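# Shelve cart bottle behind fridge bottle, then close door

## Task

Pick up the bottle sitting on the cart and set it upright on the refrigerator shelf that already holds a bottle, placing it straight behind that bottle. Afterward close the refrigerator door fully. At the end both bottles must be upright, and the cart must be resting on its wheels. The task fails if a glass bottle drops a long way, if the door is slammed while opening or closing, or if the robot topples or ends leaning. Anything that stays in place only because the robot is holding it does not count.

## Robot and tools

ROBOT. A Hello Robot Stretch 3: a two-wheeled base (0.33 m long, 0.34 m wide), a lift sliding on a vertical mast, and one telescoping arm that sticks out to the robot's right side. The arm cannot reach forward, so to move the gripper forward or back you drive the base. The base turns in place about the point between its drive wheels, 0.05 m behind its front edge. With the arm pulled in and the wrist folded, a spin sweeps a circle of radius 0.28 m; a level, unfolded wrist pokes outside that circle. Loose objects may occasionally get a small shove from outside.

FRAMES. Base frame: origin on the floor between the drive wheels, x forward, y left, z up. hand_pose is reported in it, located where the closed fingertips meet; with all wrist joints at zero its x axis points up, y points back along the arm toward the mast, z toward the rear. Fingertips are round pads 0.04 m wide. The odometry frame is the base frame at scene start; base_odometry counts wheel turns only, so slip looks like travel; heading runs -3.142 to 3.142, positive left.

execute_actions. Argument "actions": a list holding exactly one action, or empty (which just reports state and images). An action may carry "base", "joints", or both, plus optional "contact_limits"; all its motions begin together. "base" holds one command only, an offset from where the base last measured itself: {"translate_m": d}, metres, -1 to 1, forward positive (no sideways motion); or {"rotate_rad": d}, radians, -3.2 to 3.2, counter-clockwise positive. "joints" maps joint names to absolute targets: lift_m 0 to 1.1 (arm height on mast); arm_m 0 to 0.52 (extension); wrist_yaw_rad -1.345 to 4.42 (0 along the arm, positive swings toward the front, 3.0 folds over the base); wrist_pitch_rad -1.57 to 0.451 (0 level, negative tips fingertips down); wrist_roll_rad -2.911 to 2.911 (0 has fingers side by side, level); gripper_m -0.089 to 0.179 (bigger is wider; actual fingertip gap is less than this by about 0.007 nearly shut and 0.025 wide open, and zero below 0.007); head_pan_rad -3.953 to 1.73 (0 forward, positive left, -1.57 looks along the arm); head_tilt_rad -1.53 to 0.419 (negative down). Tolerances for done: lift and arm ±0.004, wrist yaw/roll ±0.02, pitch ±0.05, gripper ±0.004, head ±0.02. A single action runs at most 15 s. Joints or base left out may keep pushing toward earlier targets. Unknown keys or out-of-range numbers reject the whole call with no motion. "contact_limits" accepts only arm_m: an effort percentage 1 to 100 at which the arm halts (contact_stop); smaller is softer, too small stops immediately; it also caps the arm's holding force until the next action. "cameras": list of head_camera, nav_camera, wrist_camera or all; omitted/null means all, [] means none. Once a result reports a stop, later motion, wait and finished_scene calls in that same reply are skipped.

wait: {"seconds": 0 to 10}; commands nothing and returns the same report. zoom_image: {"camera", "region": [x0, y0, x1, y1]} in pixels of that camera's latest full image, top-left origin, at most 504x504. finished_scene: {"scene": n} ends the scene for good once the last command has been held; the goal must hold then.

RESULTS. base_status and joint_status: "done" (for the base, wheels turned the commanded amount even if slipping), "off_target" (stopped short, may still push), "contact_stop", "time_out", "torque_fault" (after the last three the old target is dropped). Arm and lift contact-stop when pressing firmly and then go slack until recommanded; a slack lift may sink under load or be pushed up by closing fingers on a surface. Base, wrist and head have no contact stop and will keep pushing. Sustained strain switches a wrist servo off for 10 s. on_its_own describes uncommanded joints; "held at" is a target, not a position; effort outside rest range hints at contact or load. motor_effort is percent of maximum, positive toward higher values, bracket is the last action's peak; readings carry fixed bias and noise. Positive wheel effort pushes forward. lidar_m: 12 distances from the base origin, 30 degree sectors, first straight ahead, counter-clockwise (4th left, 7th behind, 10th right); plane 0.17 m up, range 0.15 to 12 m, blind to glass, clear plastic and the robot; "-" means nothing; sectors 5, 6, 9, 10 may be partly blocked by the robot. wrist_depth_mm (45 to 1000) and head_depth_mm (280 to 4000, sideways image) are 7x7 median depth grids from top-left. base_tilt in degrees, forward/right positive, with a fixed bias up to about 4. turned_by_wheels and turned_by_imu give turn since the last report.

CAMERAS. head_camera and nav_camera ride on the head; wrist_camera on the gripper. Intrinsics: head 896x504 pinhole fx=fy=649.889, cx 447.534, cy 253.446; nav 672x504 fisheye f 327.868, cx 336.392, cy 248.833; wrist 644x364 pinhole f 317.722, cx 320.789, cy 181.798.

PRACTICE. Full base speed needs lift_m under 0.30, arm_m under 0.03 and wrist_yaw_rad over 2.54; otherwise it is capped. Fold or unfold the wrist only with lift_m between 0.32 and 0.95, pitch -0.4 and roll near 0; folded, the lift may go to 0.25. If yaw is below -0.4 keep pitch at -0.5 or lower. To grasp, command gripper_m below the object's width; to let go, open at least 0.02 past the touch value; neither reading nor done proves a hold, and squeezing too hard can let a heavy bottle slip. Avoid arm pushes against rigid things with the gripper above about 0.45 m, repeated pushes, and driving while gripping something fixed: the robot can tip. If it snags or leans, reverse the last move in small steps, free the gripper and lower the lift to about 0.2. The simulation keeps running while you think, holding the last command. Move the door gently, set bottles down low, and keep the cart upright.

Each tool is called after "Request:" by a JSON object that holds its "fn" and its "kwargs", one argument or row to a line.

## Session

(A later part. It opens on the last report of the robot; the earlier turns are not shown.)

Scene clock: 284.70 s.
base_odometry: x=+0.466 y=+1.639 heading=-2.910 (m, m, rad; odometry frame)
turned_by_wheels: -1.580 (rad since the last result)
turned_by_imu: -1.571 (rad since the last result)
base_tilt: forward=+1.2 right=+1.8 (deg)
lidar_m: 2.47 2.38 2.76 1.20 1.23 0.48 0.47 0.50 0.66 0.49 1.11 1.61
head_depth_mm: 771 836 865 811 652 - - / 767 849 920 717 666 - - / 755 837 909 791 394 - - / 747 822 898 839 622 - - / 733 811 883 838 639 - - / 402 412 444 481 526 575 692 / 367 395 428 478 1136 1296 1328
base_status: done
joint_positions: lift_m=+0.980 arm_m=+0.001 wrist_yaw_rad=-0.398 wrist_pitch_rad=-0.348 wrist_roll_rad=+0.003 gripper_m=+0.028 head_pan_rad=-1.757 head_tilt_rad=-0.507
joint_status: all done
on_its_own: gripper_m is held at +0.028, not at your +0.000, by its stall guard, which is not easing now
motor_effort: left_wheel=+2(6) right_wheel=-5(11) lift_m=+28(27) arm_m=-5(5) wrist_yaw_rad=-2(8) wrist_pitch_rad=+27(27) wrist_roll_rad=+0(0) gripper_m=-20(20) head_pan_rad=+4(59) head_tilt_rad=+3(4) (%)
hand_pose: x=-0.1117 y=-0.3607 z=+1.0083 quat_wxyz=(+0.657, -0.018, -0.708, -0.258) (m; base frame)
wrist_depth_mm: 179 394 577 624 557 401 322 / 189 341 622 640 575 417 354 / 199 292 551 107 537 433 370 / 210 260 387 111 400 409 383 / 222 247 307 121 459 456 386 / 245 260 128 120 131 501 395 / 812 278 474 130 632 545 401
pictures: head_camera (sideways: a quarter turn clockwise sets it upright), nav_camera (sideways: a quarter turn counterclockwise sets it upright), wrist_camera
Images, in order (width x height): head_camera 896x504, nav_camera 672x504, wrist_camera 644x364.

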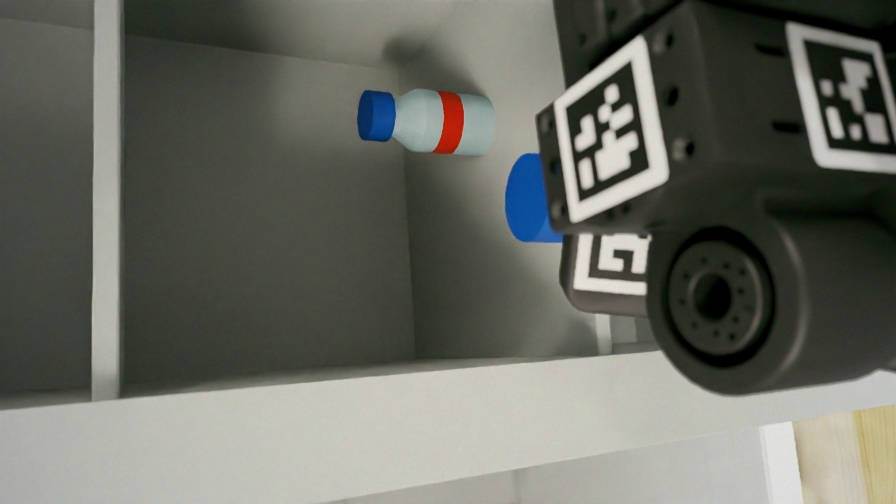

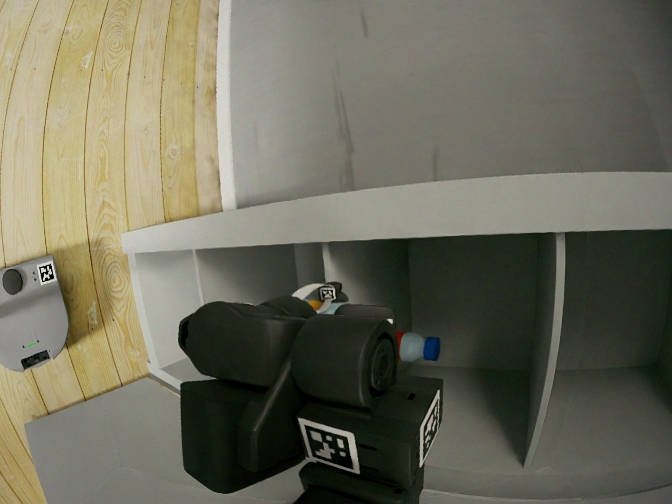

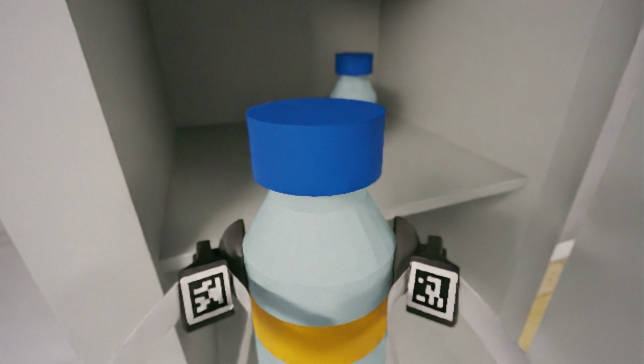

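Request:
{"fn": "execute_actions", "kwargs": {
  "actions": [
    {"base":{"translate_m":0.015},"joints":{"lift_m":1.0,"wrist_yaw_rad":-0.25,"arm_m":0.2,"head_tilt_rad":-0.7,"head_pan_rad":-1.9}}
  ]
}}

Scene clock: 304.40 s.
base_odometry: x=+0.452 y=+1.636 heading=-2.910 (m, m, rad; odometry frame)
turned_by_wheels: +0.000 (rad since the last result)
turned_by_imu: +0.064 (rad since the last result)
base_tilt: forward=-1.6 right=-2.7 (deg)
lidar_m: 2.46 2.37 2.73 1.25 1.92 0.49 0.49 0.53 0.73 0.50 1.15 1.76
head_depth_mm: 620 658 692 - - 989 1096 / 760 821 - - 1059 1169 1154 / 873 945 - 1238 1081 1221 1157 / 855 917 - 979 1094 969 1149 / 834 886 983 775 1107 949 1101 / 817 - - 711 777 819 1181 / 792 734 - 619 684 1474 1270
base_status: done
joint_positions: lift_m=+1.000 arm_m=+0.198 wrist_yaw_rad=-0.236 wrist_pitch_rad=-0.535 wrist_roll_rad=-0.047 gripper_m=+0.028 head_pan_rad=-1.894 head_tilt_rad=-0.692
joint_status: all done
on_its_own: base_tilt is 5.2 degrees off its reading at the scene's start (forward=+1.4 right=+1.6); gripper_m is held at +0.028, not at your +0.000, by its stall guard, which is not easing now; arm_m is at rest, and its effort (+26) is outside its rest range (-14 to +14); wrist_pitch_rad is at rest, and its effort (+100) is outside its rest range (-20 to +32)
motor_effort: left_wheel=-4(13) right_wheel=-1(8) lift_m=+26(28) arm_m=+26(30) wrist_yaw_rad=-11(12) wrist_pitch_rad=+100(100) wrist_roll_rad=+22(22) gripper_m=-20(21) head_pan_rad=-4(23) head_tilt_rad=-3(19) (%)
hand_pose: x=-0.0702 y=-0.5456 z=+0.9871 quat_wxyz=(+0.671, +0.112, -0.683, -0.264) (m; base frame)
wrist_depth_mm: 103 107 254 500 508 514 399 / 111 115 235 544 563 325 407 / 122 125 154 107 489 344 412 / 134 138 153 111 379 360 366 / 154 154 152 121 311 305 301 / 916 173 128 120 133 268 274 / - 215 207 129 622 599 445
pictures: head_camera (sideways: a quarter turn clockwise sets it upright), nav_camera (sideways: a quarter turn counterclockwise sets it upright), wrist_camera
Images, in order (width x height): head_camera 896x504, nav_camera 672x504, wrist_camera 644x364.

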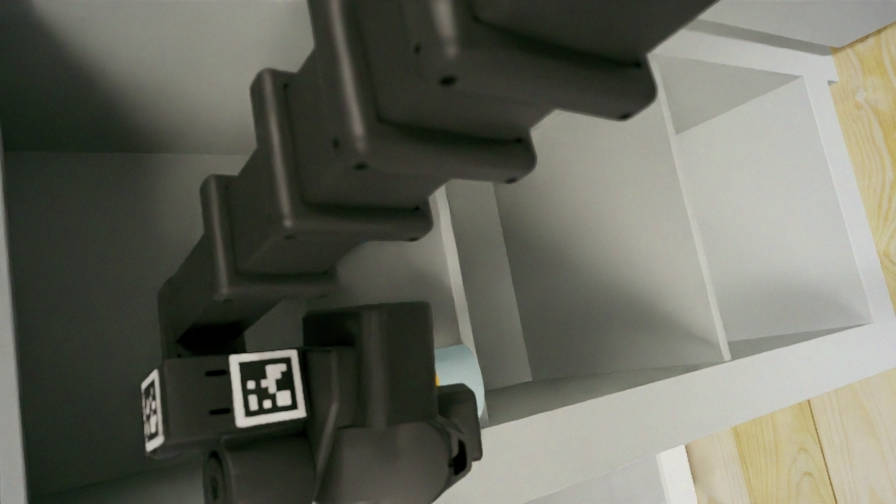

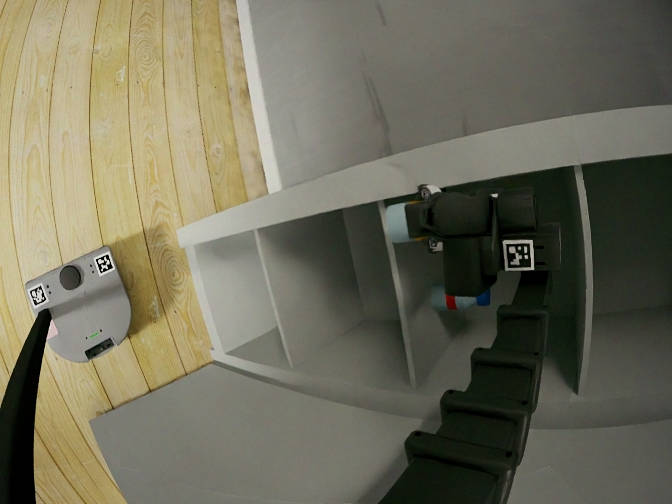

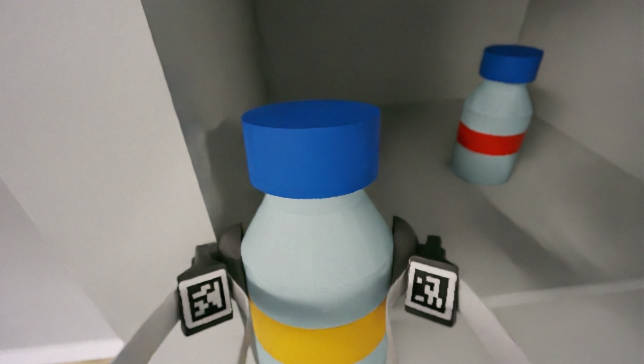

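Request:
{"fn": "execute_actions", "kwargs": {
  "actions": [
    {"joints":{"arm_m":0.04}}
  ],
  "cameras": []
}}

Request:
{"fn": "execute_actions", "kwargs": {
  "actions": [
    {"joints":{"wrist_pitch_rad":-0.33,"wrist_yaw_rad":-0.5,"wrist_roll_rad":0,"lift_m":1.04,"head_tilt_rad":-0.6}}
  ]
}}

Scene clock: 316.27 s.
base_odometry: x=+0.452 y=+1.636 heading=-2.910 (m, m, rad; odometry frame)
turned_by_wheels: +0.000 (rad since the last result)
turned_by_imu: -0.081 (rad since the last result)
base_tilt: forward=+1.3 right=+1.9 (deg)
lidar_m: 2.46 2.37 2.76 1.22 1.21 0.49 0.48 0.51 0.66 0.49 1.11 1.57
head_depth_mm: 632 666 702 - - 965 1012 / 746 796 - - - 1051 1158 / 822 904 - 1191 - - 1138 / 794 883 - - - - 1125 / 771 853 - - - - 1106 / 750 830 861 - - - 938 / 729 789 470 - 589 1348 1197
base_status: not commanded
joint_positions: lift_m=+1.000 arm_m=+0.040 wrist_yaw_rad=-0.250 wrist_pitch_rad=-0.595 wrist_roll_rad=+0.000 gripper_m=+0.028 head_pan_rad=-1.894 head_tilt_rad=-0.693
joint_status: all done
on_its_own: wrist_pitch_rad is held at -0.552, not at your -0.300, by its stall guard, which is not easing now; gripper_m is held at +0.028, not at your +0.000, by its stall guard, which is not easing now
motor_effort: left_wheel=+0(6) right_wheel=-1(35) lift_m=+24(24) arm_m=-5(12) wrist_yaw_rad=+0(8) wrist_pitch_rad=+25(51) wrist_roll_rad=+2(5) gripper_m=-21(21) head_pan_rad=-5(4) head_tilt_rad=-2(2) (%)
hand_pose: x=-0.0707 y=-0.3777 z=+0.9750 quat_wxyz=(+0.645, +0.122, -0.696, -0.290) (m; base frame)
wrist_depth_mm: 161 170 525 563 391 484 365 / 179 186 395 431 409 429 374 / 699 205 225 106 330 335 346 / 796 232 246 110 773 548 399 / 868 281 263 121 730 559 457 / - - 128 120 131 582 456 / - - 399 130 851 682 474
pictures: none
No camera images: the call's "cameras" was empty. Leave "cameras" out to get every camera's image.

Scene clock: 317.43 s.
base_odometry: x=+0.452 y=+1.636 heading=-2.910 (m, m, rad; odometry frame)
turned_by_wheels: +0.000 (rad since the last result)
turned_by_imu: +0.000 (rad since the last result)
base_tilt: forward=+1.1 right=+1.8 (deg)
lidar_m: 2.45 2.38 2.76 1.23 1.21 0.50 0.48 0.51 0.66 0.48 1.11 1.57
head_depth_mm: 612 657 - - 788 871 967 / 725 769 - - 961 949 1082 / 816 877 - 695 - - 1109 / 791 847 - - - - 1104 / 769 817 - - - - 1105 / 743 803 - - - - 792 / 725 777 834 - - - 1195
base_status: not commanded
joint_positions: lift_m=+1.040 arm_m=+0.040 wrist_yaw_rad=-0.497 wrist_pitch_rad=-0.382 wrist_roll_rad=+0.000 gripper_m=+0.028 head_pan_rad=-1.894 head_tilt_rad=-0.606
joint_status: wrist_pitch_rad off_target (ended at -0.382, target -0.330); the others done
on_its_own: gripper_m is held at +0.028, not at your +0.000, by its stall guard, which is not easing now
motor_effort: left_wheel=+0(1) right_wheel=-1(1) lift_m=+27(30) arm_m=-5(5) wrist_yaw_rad=-2(4) wrist_pitch_rad=+30(31) wrist_roll_rad=+1(1) gripper_m=-20(20) head_pan_rad=-3(4) head_tilt_rad=+3(8) (%)
hand_pose: x=-0.1306 y=-0.3863 z=+1.0605 quat_wxyz=(+0.640, -0.040, -0.706, -0.301) (m; base frame)
wrist_depth_mm: 271 504 554 619 487 369 324 / 250 526 586 657 510 383 352 / 219 565 603 106 516 396 348 / 193 452 465 110 482 423 355 / 191 356 381 121 396 464 372 / 200 289 127 119 131 492 382 / 215 238 689 130 646 496 393
pictures: head_camera (sideways: a quarter turn clockwise sets it upright), nav_camera (sideways: a quarter turn counterclockwise sets it upright), wrist_camera
Images, in order (width x height): head_camera 896x504, nav_camera 672x504, wrist_camera 644x364.

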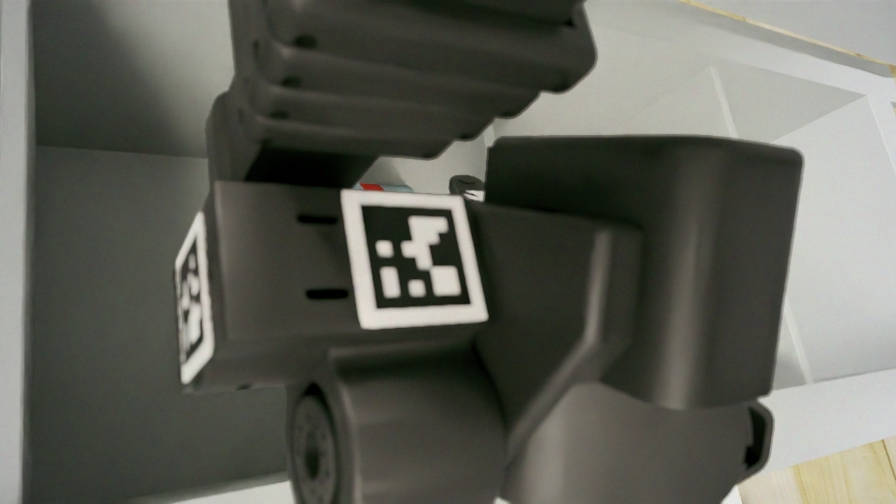

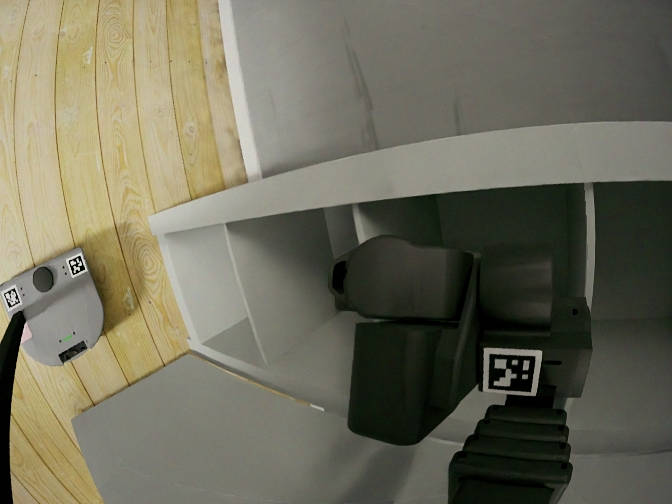

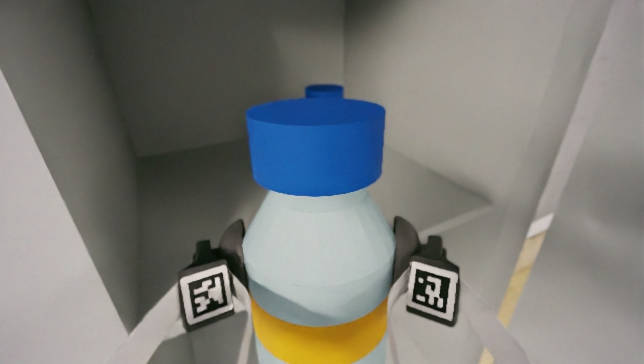

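Request:
{"fn": "execute_actions", "kwargs": {
  "actions": [
    {"base":{"translate_m":-0.09},"joints":{"wrist_pitch_rad":-0.28,"wrist_yaw_rad":-0.1,"lift_m":1.0}}
  ],
  "cameras": []
}}

Request:
{"fn": "execute_actions", "kwargs": {
  "actions": [
    {"joints":{"arm_m":0.15}}
  ],
  "cameras": ["wrist_camera","nav_camera"]
}}

Scene clock: 340.57 s.
base_odometry: x=+0.539 y=+1.657 heading=-2.910 (m, m, rad; odometry frame)
turned_by_wheels: +0.000 (rad since the last result)
turned_by_imu: +0.001 (rad since the last result)
base_tilt: forward=+1.2 right=+1.8 (deg)
lidar_m: 2.54 2.45 2.78 1.19 1.27 0.40 0.39 0.41 0.59 0.49 0.51 1.57
head_depth_mm: 485 521 563 - - - 783 / 572 622 648 - - - 964 / 697 773 831 - - - 1075 / 783 861 931 - - - 1104 / 763 838 891 - - - 1106 / 741 807 877 - - - 1080 / 719 784 848 - - 743 739
base_status: done
joint_positions: lift_m=+1.000 arm_m=+0.040 wrist_yaw_rad=-0.103 wrist_pitch_rad=-0.333 wrist_roll_rad=+0.000 gripper_m=+0.028 head_pan_rad=-1.894 head_tilt_rad=-0.606
joint_status: wrist_pitch_rad off_target (ended at -0.333, target -0.280); the others done
on_its_own: gripper_m is held at +0.028, not at your +0.000, by its stall guard, which is not easing now
motor_effort: left_wheel=+0(4) right_wheel=-1(8) lift_m=+22(24) arm_m=-4(4) wrist_yaw_rad=+2(5) wrist_pitch_rad=+30(32) wrist_roll_rad=+1(1) gripper_m=-20(20) head_pan_rad=-3(5) head_tilt_rad=+3(3) (%)
hand_pose: x=-0.0455 y=-0.4183 z=+1.0321 quat_wxyz=(+0.691, +0.082, -0.702, -0.153) (m; base frame)
wrist_depth_mm: 162 229 525 556 547 486 344 / 171 223 524 598 595 498 344 / 183 222 374 106 382 496 344 / 196 219 413 110 405 446 347 / 213 225 312 121 354 348 326 / 242 236 128 119 131 306 326 / - 263 333 129 654 489 359
pictures: none
No camera images: the call's "cameras" was empty. Leave "cameras" out to get every camera's image.

Scene clock: 342.63 s.
base_odometry: x=+0.539 y=+1.657 heading=-2.910 (m, m, rad; odometry frame)
turned_by_wheels: +0.000 (rad since the last result)
turned_by_imu: +0.000 (rad since the last result)
base_tilt: forward=+1.2 right=+1.8 (deg)
lidar_m: 2.54 2.45 2.77 1.19 1.27 0.40 0.39 0.41 0.59 0.49 0.51 1.56
head_depth_mm: 484 521 557 - - - 784 / 573 621 650 - - 873 965 / 699 773 809 - 1017 922 1103 / 787 864 - 660 1102 902 1104 / 760 832 - - 1085 905 1078 / 739 804 - - 1044 901 1057 / 722 784 836 - 937 839 750
base_status: not commanded
joint_positions: lift_m=+1.000 arm_m=+0.150 wrist_yaw_rad=-0.102 wrist_pitch_rad=-0.333 wrist_roll_rad=+0.000 gripper_m=+0.028 head_pan_rad=-1.894 head_tilt_rad=-0.606
joint_status: all done
on_its_own: gripper_m is held at +0.028, not at your +0.000, by its stall guard, which is not easing now
motor_effort: left_wheel=+1(1) right_wheel=-1(0) lift_m=+22(21) arm_m=+5(8) wrist_yaw_rad=+2(2) wrist_pitch_rad=+30(30) wrist_roll_rad=+1(1) gripper_m=-19(20) head_pan_rad=-4(3) head_tilt_rad=+3(3) (%)
hand_pose: x=-0.0454 y=-0.5277 z=+1.0321 quat_wxyz=(+0.691, +0.082, -0.702, -0.153) (m; base frame)
wrist_depth_mm: 147 214 440 455 467 465 349 / 147 211 468 486 492 496 348 / 145 209 351 107 530 288 352 / 148 207 389 110 407 295 357 / 146 203 296 121 310 330 329 / 144 194 128 120 131 279 275 / 142 183 229 130 227 234 232
pictures: nav_camera (sideways: a quarter turn counterclockwise sets it upright), wrist_camera
Images, in order (width x height): nav_camera 672x504, wrist_camera 644x364.

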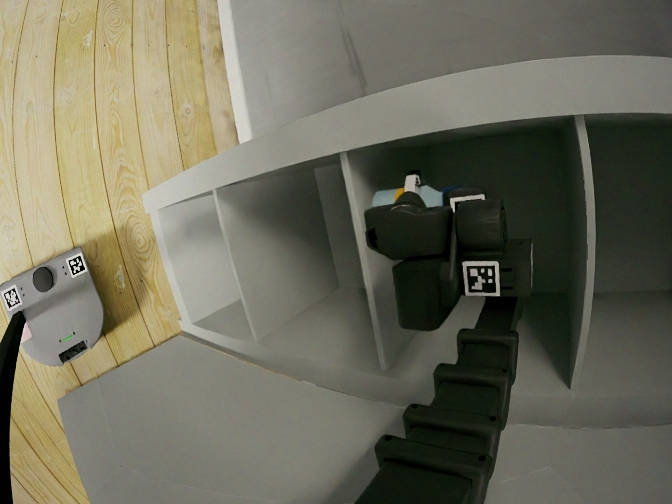

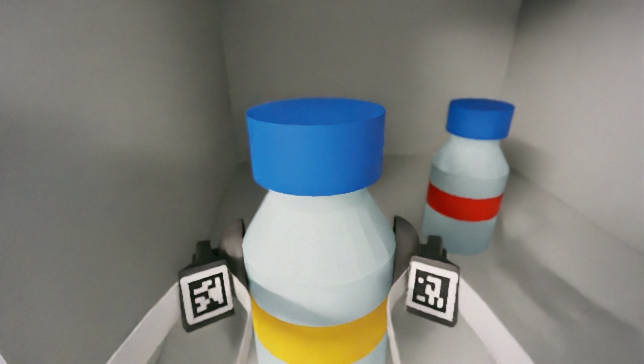

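Request:
{"fn": "execute_actions", "kwargs": {
  "actions": [
    {"joints":{"arm_m":0.39}}
  ],
  "cameras": ["wrist_camera"]
}}

Request:
{"fn": "execute_actions", "kwargs": {
  "actions": [
    {"joints":{"lift_m":0.982}}
  ],
  "cameras": ["wrist_camera","head_camera"]
}}

Scene clock: 356.00 s.
base_odometry: x=+0.539 y=+1.657 heading=-2.910 (m, m, rad; odometry frame)
turned_by_wheels: +0.000 (rad since the last result)
turned_by_imu: +0.001 (rad since the last result)
base_tilt: forward=+1.3 right=+1.7 (deg)
lidar_m: 2.54 2.45 2.77 1.19 1.27 0.40 0.39 0.41 0.59 0.49 0.51 1.57
head_depth_mm: 486 520 556 - - - 783 / 573 622 650 - - 878 962 / 697 775 778 - 1017 924 1103 / 786 862 - 661 1106 902 1105 / 761 820 894 692 1084 901 1076 / 742 787 893 691 1047 901 1055 / 719 762 - 692 789 837 751
base_status: not commanded
joint_positions: lift_m=+1.000 arm_m=+0.390 wrist_yaw_rad=-0.102 wrist_pitch_rad=-0.333 wrist_roll_rad=+0.000 gripper_m=+0.028 head_pan_rad=-1.894 head_tilt_rad=-0.606
joint_status: all done
on_its_own: gripper_m is held at +0.028, not at your +0.000, by its stall guard, which is not easing now
motor_effort: left_wheel=+1(1) right_wheel=-1(1) lift_m=+21(21) arm_m=+5(7) wrist_yaw_rad=+2(2) wrist_pitch_rad=+30(30) wrist_roll_rad=+1(1) gripper_m=-20(19) head_pan_rad=-4(3) head_tilt_rad=+3(3) (%)
hand_pose: x=-0.0453 y=-0.7677 z=+1.0322 quat_wxyz=(+0.691, +0.082, -0.702, -0.153) (m; base frame)
wrist_depth_mm: 134 190 240 244 251 253 259 / 132 187 257 261 269 275 280 / 131 185 272 107 287 295 300 / 129 182 292 110 311 319 327 / 128 179 261 121 328 336 340 / 127 170 128 120 131 277 277 / 124 162 229 130 228 232 232
pictures: wrist_camera
Images, in order (width x height): wrist_camera 644x364.

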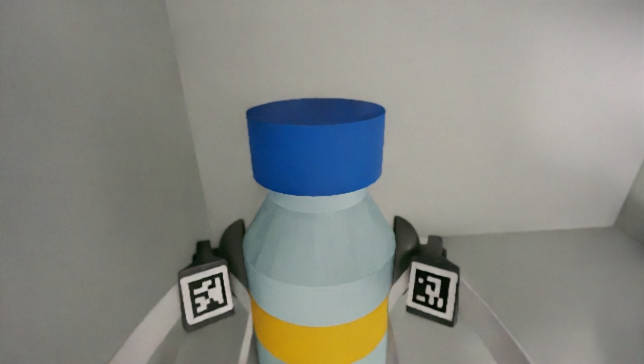

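Scene clock: 356.90 s.
base_odometry: x=+0.539 y=+1.657 heading=-2.910 (m, m, rad; odometry frame)
turned_by_wheels: +0.000 (rad since the last result)
turned_by_imu: +0.000 (rad since the last result)
base_tilt: forward=+1.3 right=+1.8 (deg)
lidar_m: 2.54 2.44 2.77 1.18 1.28 0.40 0.39 0.41 0.59 0.49 0.51 1.56
head_depth_mm: 485 521 563 608 - - 809 / 571 624 660 - - 884 969 / 696 774 801 - 1013 924 1103 / 787 863 - 634 1089 906 1102 / 762 827 892 694 1084 903 1078 / 741 793 851 689 1046 902 1054 / 718 770 - 689 788 833 750
base_status: not commanded
joint_positions: lift_m=+0.982 arm_m=+0.390 wrist_yaw_rad=-0.102 wrist_pitch_rad=-0.333 wrist_roll_rad=+0.000 gripper_m=+0.028 head_pan_rad=-1.894 head_tilt_rad=-0.606
joint_status: all done
on_its_own: gripper_m is held at +0.028, not at your +0.000, by its stall guard, which is not easing now
motor_effort: left_wheel=+0(1) right_wheel=+0(0) lift_m=+23(21) arm_m=+5(5) wrist_yaw_rad=+1(2) wrist_pitch_rad=+30(30) wrist_roll_rad=+0(0) gripper_m=-20(20) head_pan_rad=-4(3) head_tilt_rad=+3(3) (%)
hand_pose: x=-0.0453 y=-0.7677 z=+1.0143 quat_wxyz=(+0.691, +0.082, -0.702, -0.153) (m; base frame)
wrist_depth_mm: 134 190 241 245 249 254 260 / 132 187 257 260 270 273 279 / 131 186 269 107 286 293 302 / 130 181 291 110 307 323 326 / 129 179 261 121 319 317 312 / 127 169 128 120 131 255 253 / 125 161 209 129 207 214 210
pictures: head_camera (sideways: a quarter turn clockwise sets it upright), wrist_camera
Images, in order (width x height): head_camera 896x504, wrist_camera 644x364.

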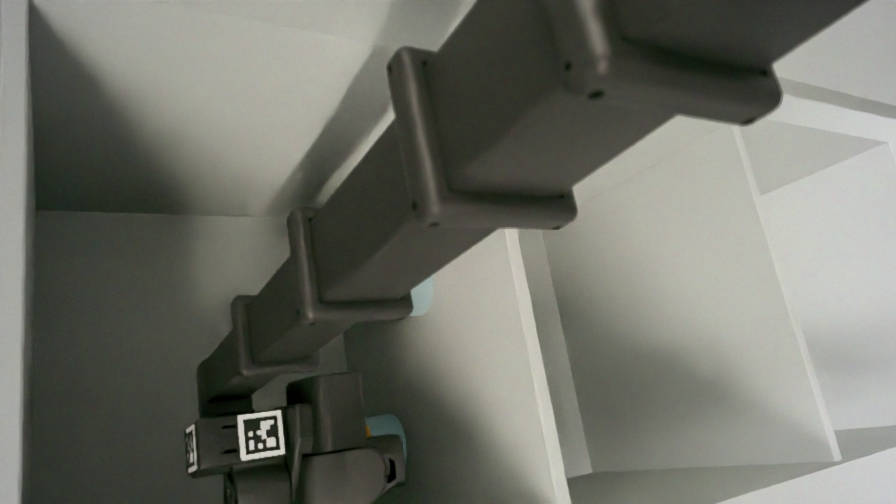

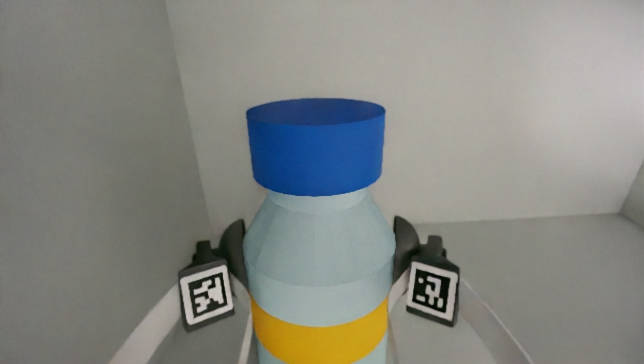

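Request:
{"fn": "execute_actions", "kwargs": {
  "actions": [
    {"joints":{"lift_m":0.995,"arm_m":0.44,"wrist_yaw_rad":-0.45}}
  ],
  "cameras": ["wrist_camera"]
}}

Request:
{"fn": "execute_actions", "kwargs": {
  "actions": [
    {"joints":{"arm_m":0.50,"wrist_yaw_rad":-0.75}}
  ]
}}

Scene clock: 369.03 s.
base_odometry: x=+0.539 y=+1.657 heading=-2.910 (m, m, rad; odometry frame)
turned_by_wheels: +0.000 (rad since the last result)
turned_by_imu: +0.001 (rad since the last result)
base_tilt: forward=+1.3 right=+1.8 (deg)
lidar_m: 2.55 2.45 2.76 1.19 1.28 0.40 0.39 0.41 0.59 0.49 0.51 1.57
head_depth_mm: 486 520 562 - - - 786 / 572 621 659 - - 873 963 / 697 777 792 - 1017 921 1103 / 783 854 - 663 1100 902 1103 / 763 824 - 693 1081 905 1076 / 740 782 763 691 1047 902 1053 / 720 760 - 691 786 837 749
base_status: not commanded
joint_positions: lift_m=+0.995 arm_m=+0.440 wrist_yaw_rad=-0.447 wrist_pitch_rad=-0.332 wrist_roll_rad=+0.000 gripper_m=+0.028 head_pan_rad=-1.894 head_tilt_rad=-0.606
joint_status: all done
on_its_own: gripper_m is held at +0.028, not at your +0.000, by its stall guard, which is not easing now
motor_effort: left_wheel=+0(1) right_wheel=+0(2) lift_m=+28(29) arm_m=+5(4) wrist_yaw_rad=-2(7) wrist_pitch_rad=+30(30) wrist_roll_rad=+1(1) gripper_m=-19(20) head_pan_rad=-4(4) head_tilt_rad=+3(3) (%)
hand_pose: x=-0.1228 y=-0.7959 z=+1.0270 quat_wxyz=(+0.654, -0.040, -0.706, -0.269) (m; base frame)
wrist_depth_mm: 174 185 206 228 256 292 250 / 182 194 217 240 276 308 256 / 190 207 222 107 299 331 264 / 201 219 240 110 329 351 270 / 214 234 249 121 337 326 278 / 225 249 128 120 131 270 263 / 226 231 222 129 222 227 226
pictures: wrist_camera
Images, in order (width x height): wrist_camera 644x364.

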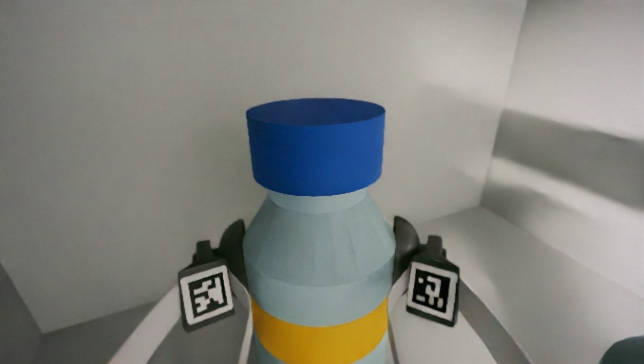

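Scene clock: 370.63 s.
base_odometry: x=+0.539 y=+1.657 heading=-2.910 (m, m, rad; odometry frame)
turned_by_wheels: +0.000 (rad since the last result)
turned_by_imu: +0.000 (rad since the last result)
base_tilt: forward=+1.4 right=+1.8 (deg)
lidar_m: 2.54 2.44 2.77 1.18 1.27 0.40 0.39 0.41 0.59 0.49 0.51 1.56
head_depth_mm: 485 519 563 - - - 790 / 571 621 642 - - 875 966 / 699 775 811 - 1015 923 1107 / 786 865 - 634 1119 905 1103 / 763 819 801 692 1082 906 1080 / 740 784 865 692 1052 900 1054 / 720 - 862 692 788 839 753
base_status: not commanded
joint_positions: lift_m=+0.995 arm_m=+0.500 wrist_yaw_rad=-0.748 wrist_pitch_rad=-0.332 wrist_roll_rad=+0.000 gripper_m=+0.028 head_pan_rad=-1.894 head_tilt_rad=-0.606
joint_status: all done
on_its_own: gripper_m is held at +0.028, not at your +0.000, by its stall guard, which is not easing now
motor_effort: left_wheel=+1(0) right_wheel=-1(1) lift_m=+27(27) arm_m=+5(6) wrist_yaw_rad=-2(6) wrist_pitch_rad=+30(30) wrist_roll_rad=+1(1) gripper_m=-19(19) head_pan_rad=-4(4) head_tilt_rad=+3(3) (%)
hand_pose: x=-0.1808 y=-0.8164 z=+1.0270 quat_wxyz=(+0.607, -0.145, -0.692, -0.364) (m; base frame)
wrist_depth_mm: 139 156 185 227 279 247 207 / 144 163 195 236 298 257 215 / 150 172 194 107 318 267 222 / 157 179 210 110 343 283 233 / 164 190 213 120 337 295 241 / 172 197 128 120 131 269 248 / 181 202 225 130 220 228 225
pictures: head_camera (sideways: a quarter turn clockwise sets it upright), nav_camera (sideways: a quarter turn counterclockwise sets it upright), wrist_camera
Images, in order (width x height): head_camera 896x504, nav_camera 672x504, wrist_camera 644x364.

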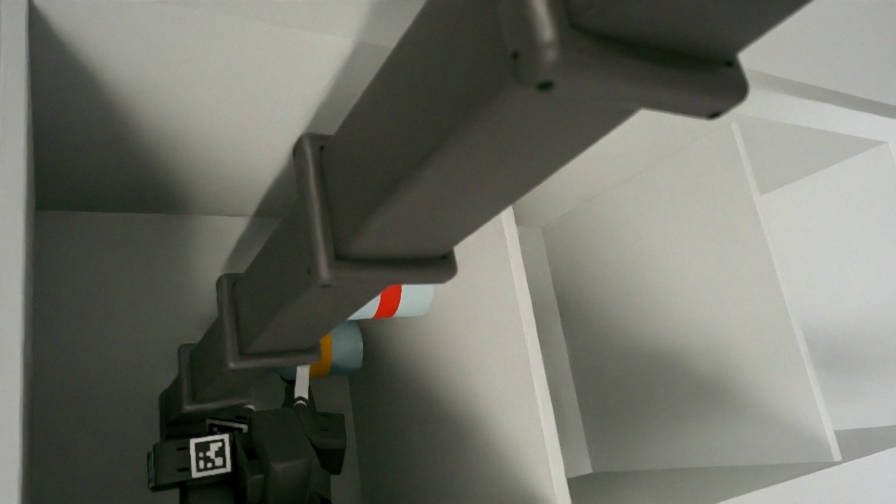

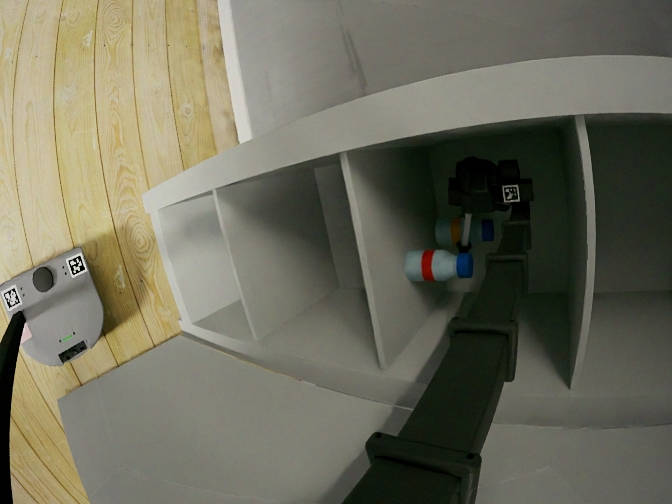

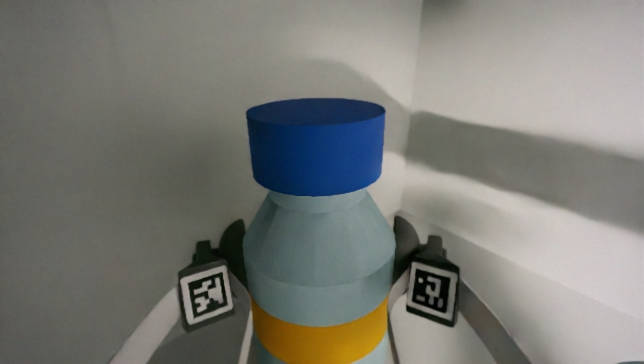

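Request:
{"fn": "execute_actions", "kwargs": {
  "actions": [
    {"base":{"translate_m":-0.02},"joints":{"wrist_yaw_rad":-0.82,"arm_m":0.51}}
  ],
  "cameras": []
}}

Request:
{"fn": "execute_actions", "kwargs": {
  "actions": [
    {"joints":{"lift_m":0.968}}
  ],
  "cameras": ["wrist_camera","head_camera"]
}}

Scene clock: 379.07 s.
base_odometry: x=+0.559 y=+1.661 heading=-2.910 (m, m, rad; odometry frame)
turned_by_wheels: +0.000 (rad since the last result)
turned_by_imu: +0.001 (rad since the last result)
base_tilt: forward=+1.4 right=+1.7 (deg)
lidar_m: 2.56 2.48 2.77 1.18 1.30 0.38 0.37 0.39 0.56 0.49 0.51 1.57
head_depth_mm: 460 500 546 - - - 749 / 538 585 607 - - 841 923 / 653 728 762 - 970 904 1077 / 787 859 - 635 1085 903 1105 / 758 820 788 691 1076 904 1080 / 739 781 889 692 1045 904 1054 / 720 - 863 689 934 878 774
base_status: done
joint_positions: lift_m=+0.995 arm_m=+0.510 wrist_yaw_rad=-0.818 wrist_pitch_rad=-0.332 wrist_roll_rad=+0.000 gripper_m=+0.028 head_pan_rad=-1.894 head_tilt_rad=-0.606
joint_status: all done
on_its_own: gripper_m is held at +0.028, not at your +0.000, by its stall guard, which is not easing now
motor_effort: left_wheel=+0(4) right_wheel=-1(10) lift_m=+28(28) arm_m=+5(5) wrist_yaw_rad=-2(4) wrist_pitch_rad=+30(30) wrist_roll_rad=+0(0) gripper_m=-20(21) head_pan_rad=-4(3) head_tilt_rad=+3(3) (%)
hand_pose: x=-0.1925 y=-0.8148 z=+1.0270 quat_wxyz=(+0.594, -0.170, -0.686, -0.385) (m; base frame)
wrist_depth_mm: 137 155 186 236 264 220 188 / 142 161 195 244 283 230 194 / 147 168 195 106 288 242 204 / 152 176 210 110 310 254 213 / 159 185 210 121 302 269 220 / 166 191 128 120 131 262 231 / 175 196 222 130 222 227 225
pictures: none
No camera images: the call's "cameras" was empty. Leave "cameras" out to get every camera's image.

Scene clock: 380.10 s.
base_odometry: x=+0.559 y=+1.661 heading=-2.910 (m, m, rad; odometry frame)
turned_by_wheels: +0.000 (rad since the last result)
turned_by_imu: +0.000 (rad since the last result)
base_tilt: forward=+1.2 right=+1.7 (deg)
lidar_m: 2.56 2.47 2.78 1.18 1.30 0.38 0.37 0.39 0.56 0.49 0.51 1.57
head_depth_mm: 460 500 546 607 - - - / 538 584 621 627 - - 940 / 655 729 765 - - 907 1080 / 784 859 920 - 1080 902 1102 / 759 830 - 687 1080 903 1076 / 738 788 879 691 1047 902 1057 / 719 762 - 690 936 876 775
base_status: not commanded
joint_positions: lift_m=+0.968 arm_m=+0.510 wrist_yaw_rad=-0.818 wrist_pitch_rad=-0.332 wrist_roll_rad=+0.000 gripper_m=+0.028 head_pan_rad=-1.894 head_tilt_rad=-0.606
joint_status: all done
on_its_own: gripper_m is held at +0.028, not at your +0.000, by its stall guard, which is not easing now
motor_effort: left_wheel=+1(1) right_wheel=-1(1) lift_m=+22(22) arm_m=+5(5) wrist_yaw_rad=-2(1) wrist_pitch_rad=+30(30) wrist_roll_rad=+1(0) gripper_m=-20(19) head_pan_rad=-4(4) head_tilt_rad=+2(3) (%)
hand_pose: x=-0.1925 y=-0.8148 z=+1.0004 quat_wxyz=(+0.594, -0.170, -0.686, -0.385) (m; base frame)
wrist_depth_mm: 138 154 186 233 266 220 188 / 141 161 194 243 283 230 196 / 147 169 194 107 287 243 203 / 153 177 209 110 306 254 212 / 159 185 210 120 294 271 221 / 167 191 128 120 131 237 226 / 174 192 194 130 192 198 197
pictures: head_camera (sideways: a quarter turn clockwise sets it upright), wrist_camera
Images, in order (width x height): head_camera 896x504, wrist_camera 644x364.

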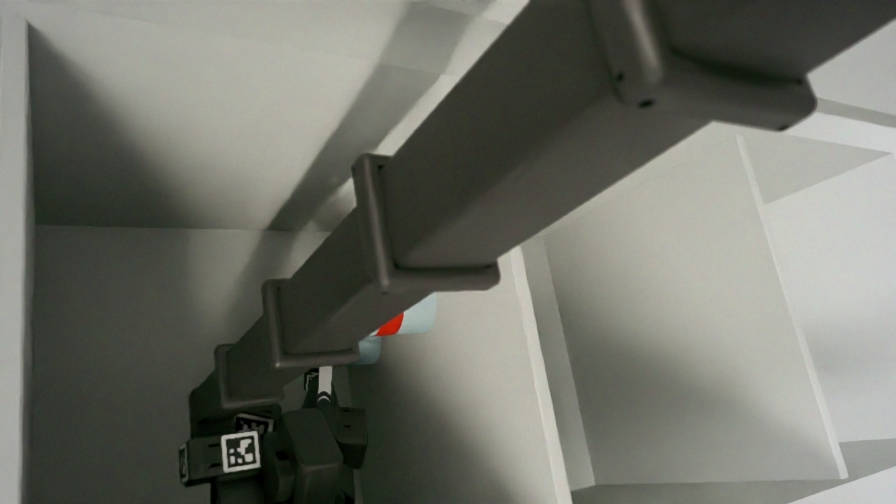

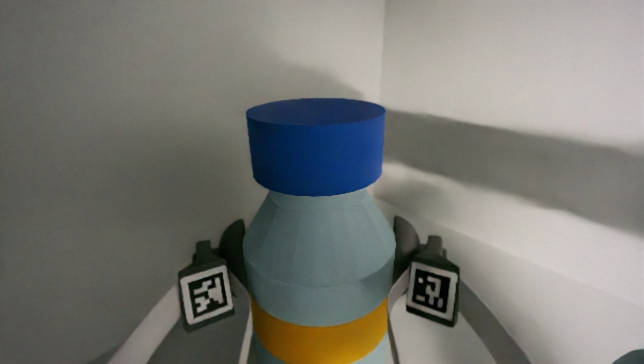

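Request:
{"fn": "execute_actions", "kwargs": {
  "actions": [
    {"joints":{"lift_m":0.96}}
  ],
  "cameras": []
}}

Request:
{"fn": "execute_actions", "kwargs": {
  "actions": [
    {"joints":{"gripper_m":0.105}}
  ],
  "cameras": ["wrist_camera"]
}}

Request:
{"fn": "execute_actions", "kwargs": {
  "actions": [
    {"base":{"translate_m":0.035},"joints":{"arm_m":0.47}}
  ],
  "cameras": ["wrist_camera","nav_camera"]
}}

Scene clock: 385.47 s.
base_odometry: x=+0.559 y=+1.661 heading=-2.910 (m, m, rad; odometry frame)
turned_by_wheels: +0.000 (rad since the last result)
turned_by_imu: +0.001 (rad since the last result)
base_tilt: forward=+1.3 right=+1.8 (deg)
lidar_m: 2.56 2.47 2.78 1.18 1.29 0.38 0.37 0.39 0.56 0.49 0.51 1.57
head_depth_mm: 459 499 548 605 - - - / 538 587 621 642 - - 939 / 656 727 776 - - 905 1081 / 788 856 928 - 1081 906 1103 / 763 836 - 663 1082 903 1082 / 738 793 879 692 1047 900 1055 / 720 764 - 690 932 877 775
base_status: not commanded
joint_positions: lift_m=+0.960 arm_m=+0.510 wrist_yaw_rad=-0.818 wrist_pitch_rad=-0.316 wrist_roll_rad=+0.000 gripper_m=+0.028 head_pan_rad=-1.894 head_tilt_rad=-0.606
joint_status: all done
on_its_own: gripper_m is held at +0.028, not at your +0.000, by its stall guard, which is not easing now
motor_effort: left_wheel=+1(1) right_wheel=-3(3) lift_m=+20(21) arm_m=+5(5) wrist_yaw_rad=-2(2) wrist_pitch_rad=+20(30) wrist_roll_rad=+1(0) gripper_m=-19(20) head_pan_rad=-3(3) head_tilt_rad=+2(3) (%)
hand_pose: x=-0.1938 y=-0.8160 z=+0.9964 quat_wxyz=(+0.597, -0.175, -0.685, -0.380) (m; base frame)
wrist_depth_mm: 138 154 187 236 266 219 189 / 141 161 196 244 278 229 197 / 147 168 193 106 286 243 203 / 152 176 209 110 304 253 211 / 158 184 209 120 292 262 220 / 164 189 128 119 131 235 221 / 172 190 191 130 189 192 192
pictures: none
No camera images: the call's "cameras" was empty. Leave "cameras" out to get every camera's image.

Scene clock: 386.73 s.
base_odometry: x=+0.559 y=+1.661 heading=-2.910 (m, m, rad; odometry frame)
turned_by_wheels: +0.000 (rad since the last result)
turned_by_imu: +0.000 (rad since the last result)
base_tilt: forward=+1.4 right=+1.8 (deg)
lidar_m: 2.56 2.47 2.78 1.18 1.29 0.38 0.37 0.39 0.56 0.49 0.51 1.57
head_depth_mm: 459 499 547 605 - - - / 538 587 620 641 - - 941 / 657 726 775 - - 902 1082 / 785 857 924 - 1082 904 1102 / 761 833 - 662 1084 904 1077 / 737 793 863 692 1046 904 1054 / 720 769 - 689 931 877 773
base_status: not commanded
joint_positions: lift_m=+0.960 arm_m=+0.510 wrist_yaw_rad=-0.818 wrist_pitch_rad=-0.301 wrist_roll_rad=+0.000 gripper_m=+0.105 head_pan_rad=-1.894 head_tilt_rad=-0.606
joint_status: all done
motor_effort: left_wheel=+1(1) right_wheel=-2(3) lift_m=+19(19) arm_m=+5(5) wrist_yaw_rad=-2(1) wrist_pitch_rad=+12(20) wrist_roll_rad=+1(0) gripper_m=+0(80) head_pan_rad=-3(4) head_tilt_rad=+3(3) (%)
hand_pose: x=-0.1949 y=-0.8170 z=+0.9999 quat_wxyz=(+0.600, -0.180, -0.683, -0.376) (m; base frame)
wrist_depth_mm: 138 154 187 237 267 221 190 / 140 162 195 245 279 229 195 / 147 167 191 113 287 240 203 / 152 175 204 104 305 250 210 / 158 180 207 118 294 262 218 / 164 183 129 117 222 245 222 / 170 196 192 123 194 197 197
pictures: wrist_camera
Images, in order (width x height): wrist_camera 644x364.

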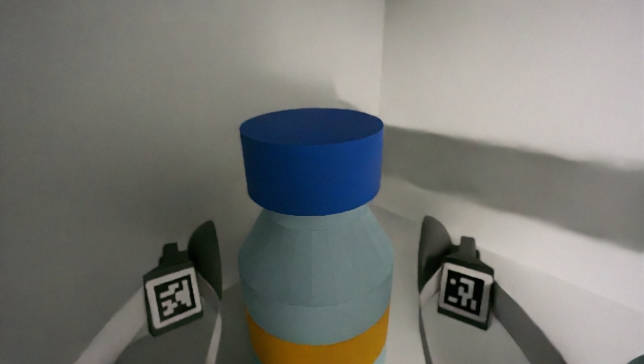

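Scene clock: 388.10 s.
base_odometry: x=+0.525 y=+1.653 heading=-2.910 (m, m, rad; odometry frame)
turned_by_wheels: +0.000 (rad since the last result)
turned_by_imu: +0.000 (rad since the last result)
base_tilt: forward=+1.3 right=+1.8 (deg)
lidar_m: 2.53 2.44 2.77 1.19 1.26 0.42 0.41 0.43 0.60 0.49 1.10 1.57
head_depth_mm: 507 542 578 633 - - - / 597 650 687 693 - - 1019 / 727 810 853 - - 903 1105 / 788 865 929 - 1083 902 1127 / 764 837 - 660 1080 905 1076 / 743 796 - 690 1044 900 1050 / 720 773 - 692 675 765 734
base_status: done
joint_positions: lift_m=+0.960 arm_m=+0.470 wrist_yaw_rad=-0.818 wrist_pitch_rad=-0.301 wrist_roll_rad=+0.000 gripper_m=+0.105 head_pan_rad=-1.894 head_tilt_rad=-0.606
joint_status: all done
motor_effort: left_wheel=+0(5) right_wheel=-1(7) lift_m=+20(19) arm_m=-5(5) wrist_yaw_rad=-1(2) wrist_pitch_rad=+12(12) wrist_roll_rad=+1(1) gripper_m=+0(0) head_pan_rad=-4(3) head_tilt_rad=+3(2) (%)
hand_pose: x=-0.1949 y=-0.7776 z=+1.0000 quat_wxyz=(+0.600, -0.180, -0.683, -0.376) (m; base frame)
wrist_depth_mm: 166 188 227 284 298 247 211 / 171 195 235 298 312 258 219 / 178 204 238 154 327 270 110 / 186 213 253 167 345 282 83 / 192 221 252 168 303 289 85 / 200 222 233 182 240 109 92 / 199 195 201 194 200 119 89
pictures: nav_camera (sideways: a quarter turn counterclockwise sets it upright), wrist_camera
Images, in order (width x height): nav_camera 672x504, wrist_camera 644x364.

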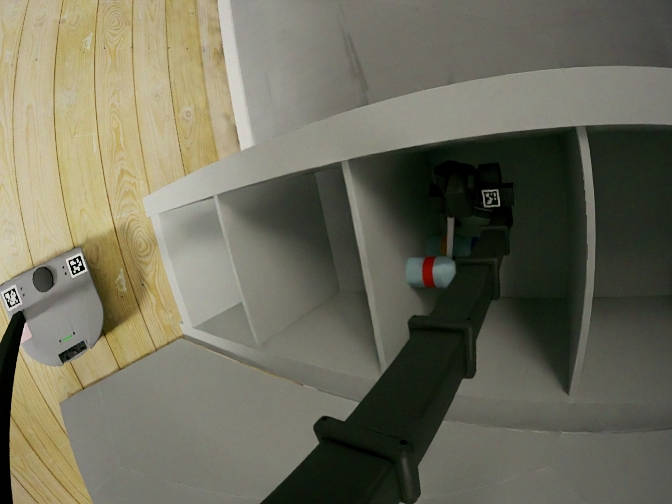

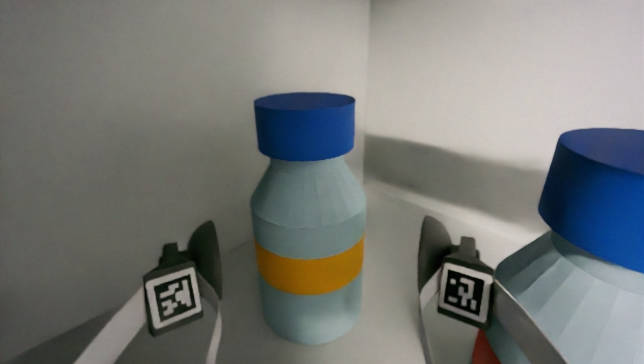

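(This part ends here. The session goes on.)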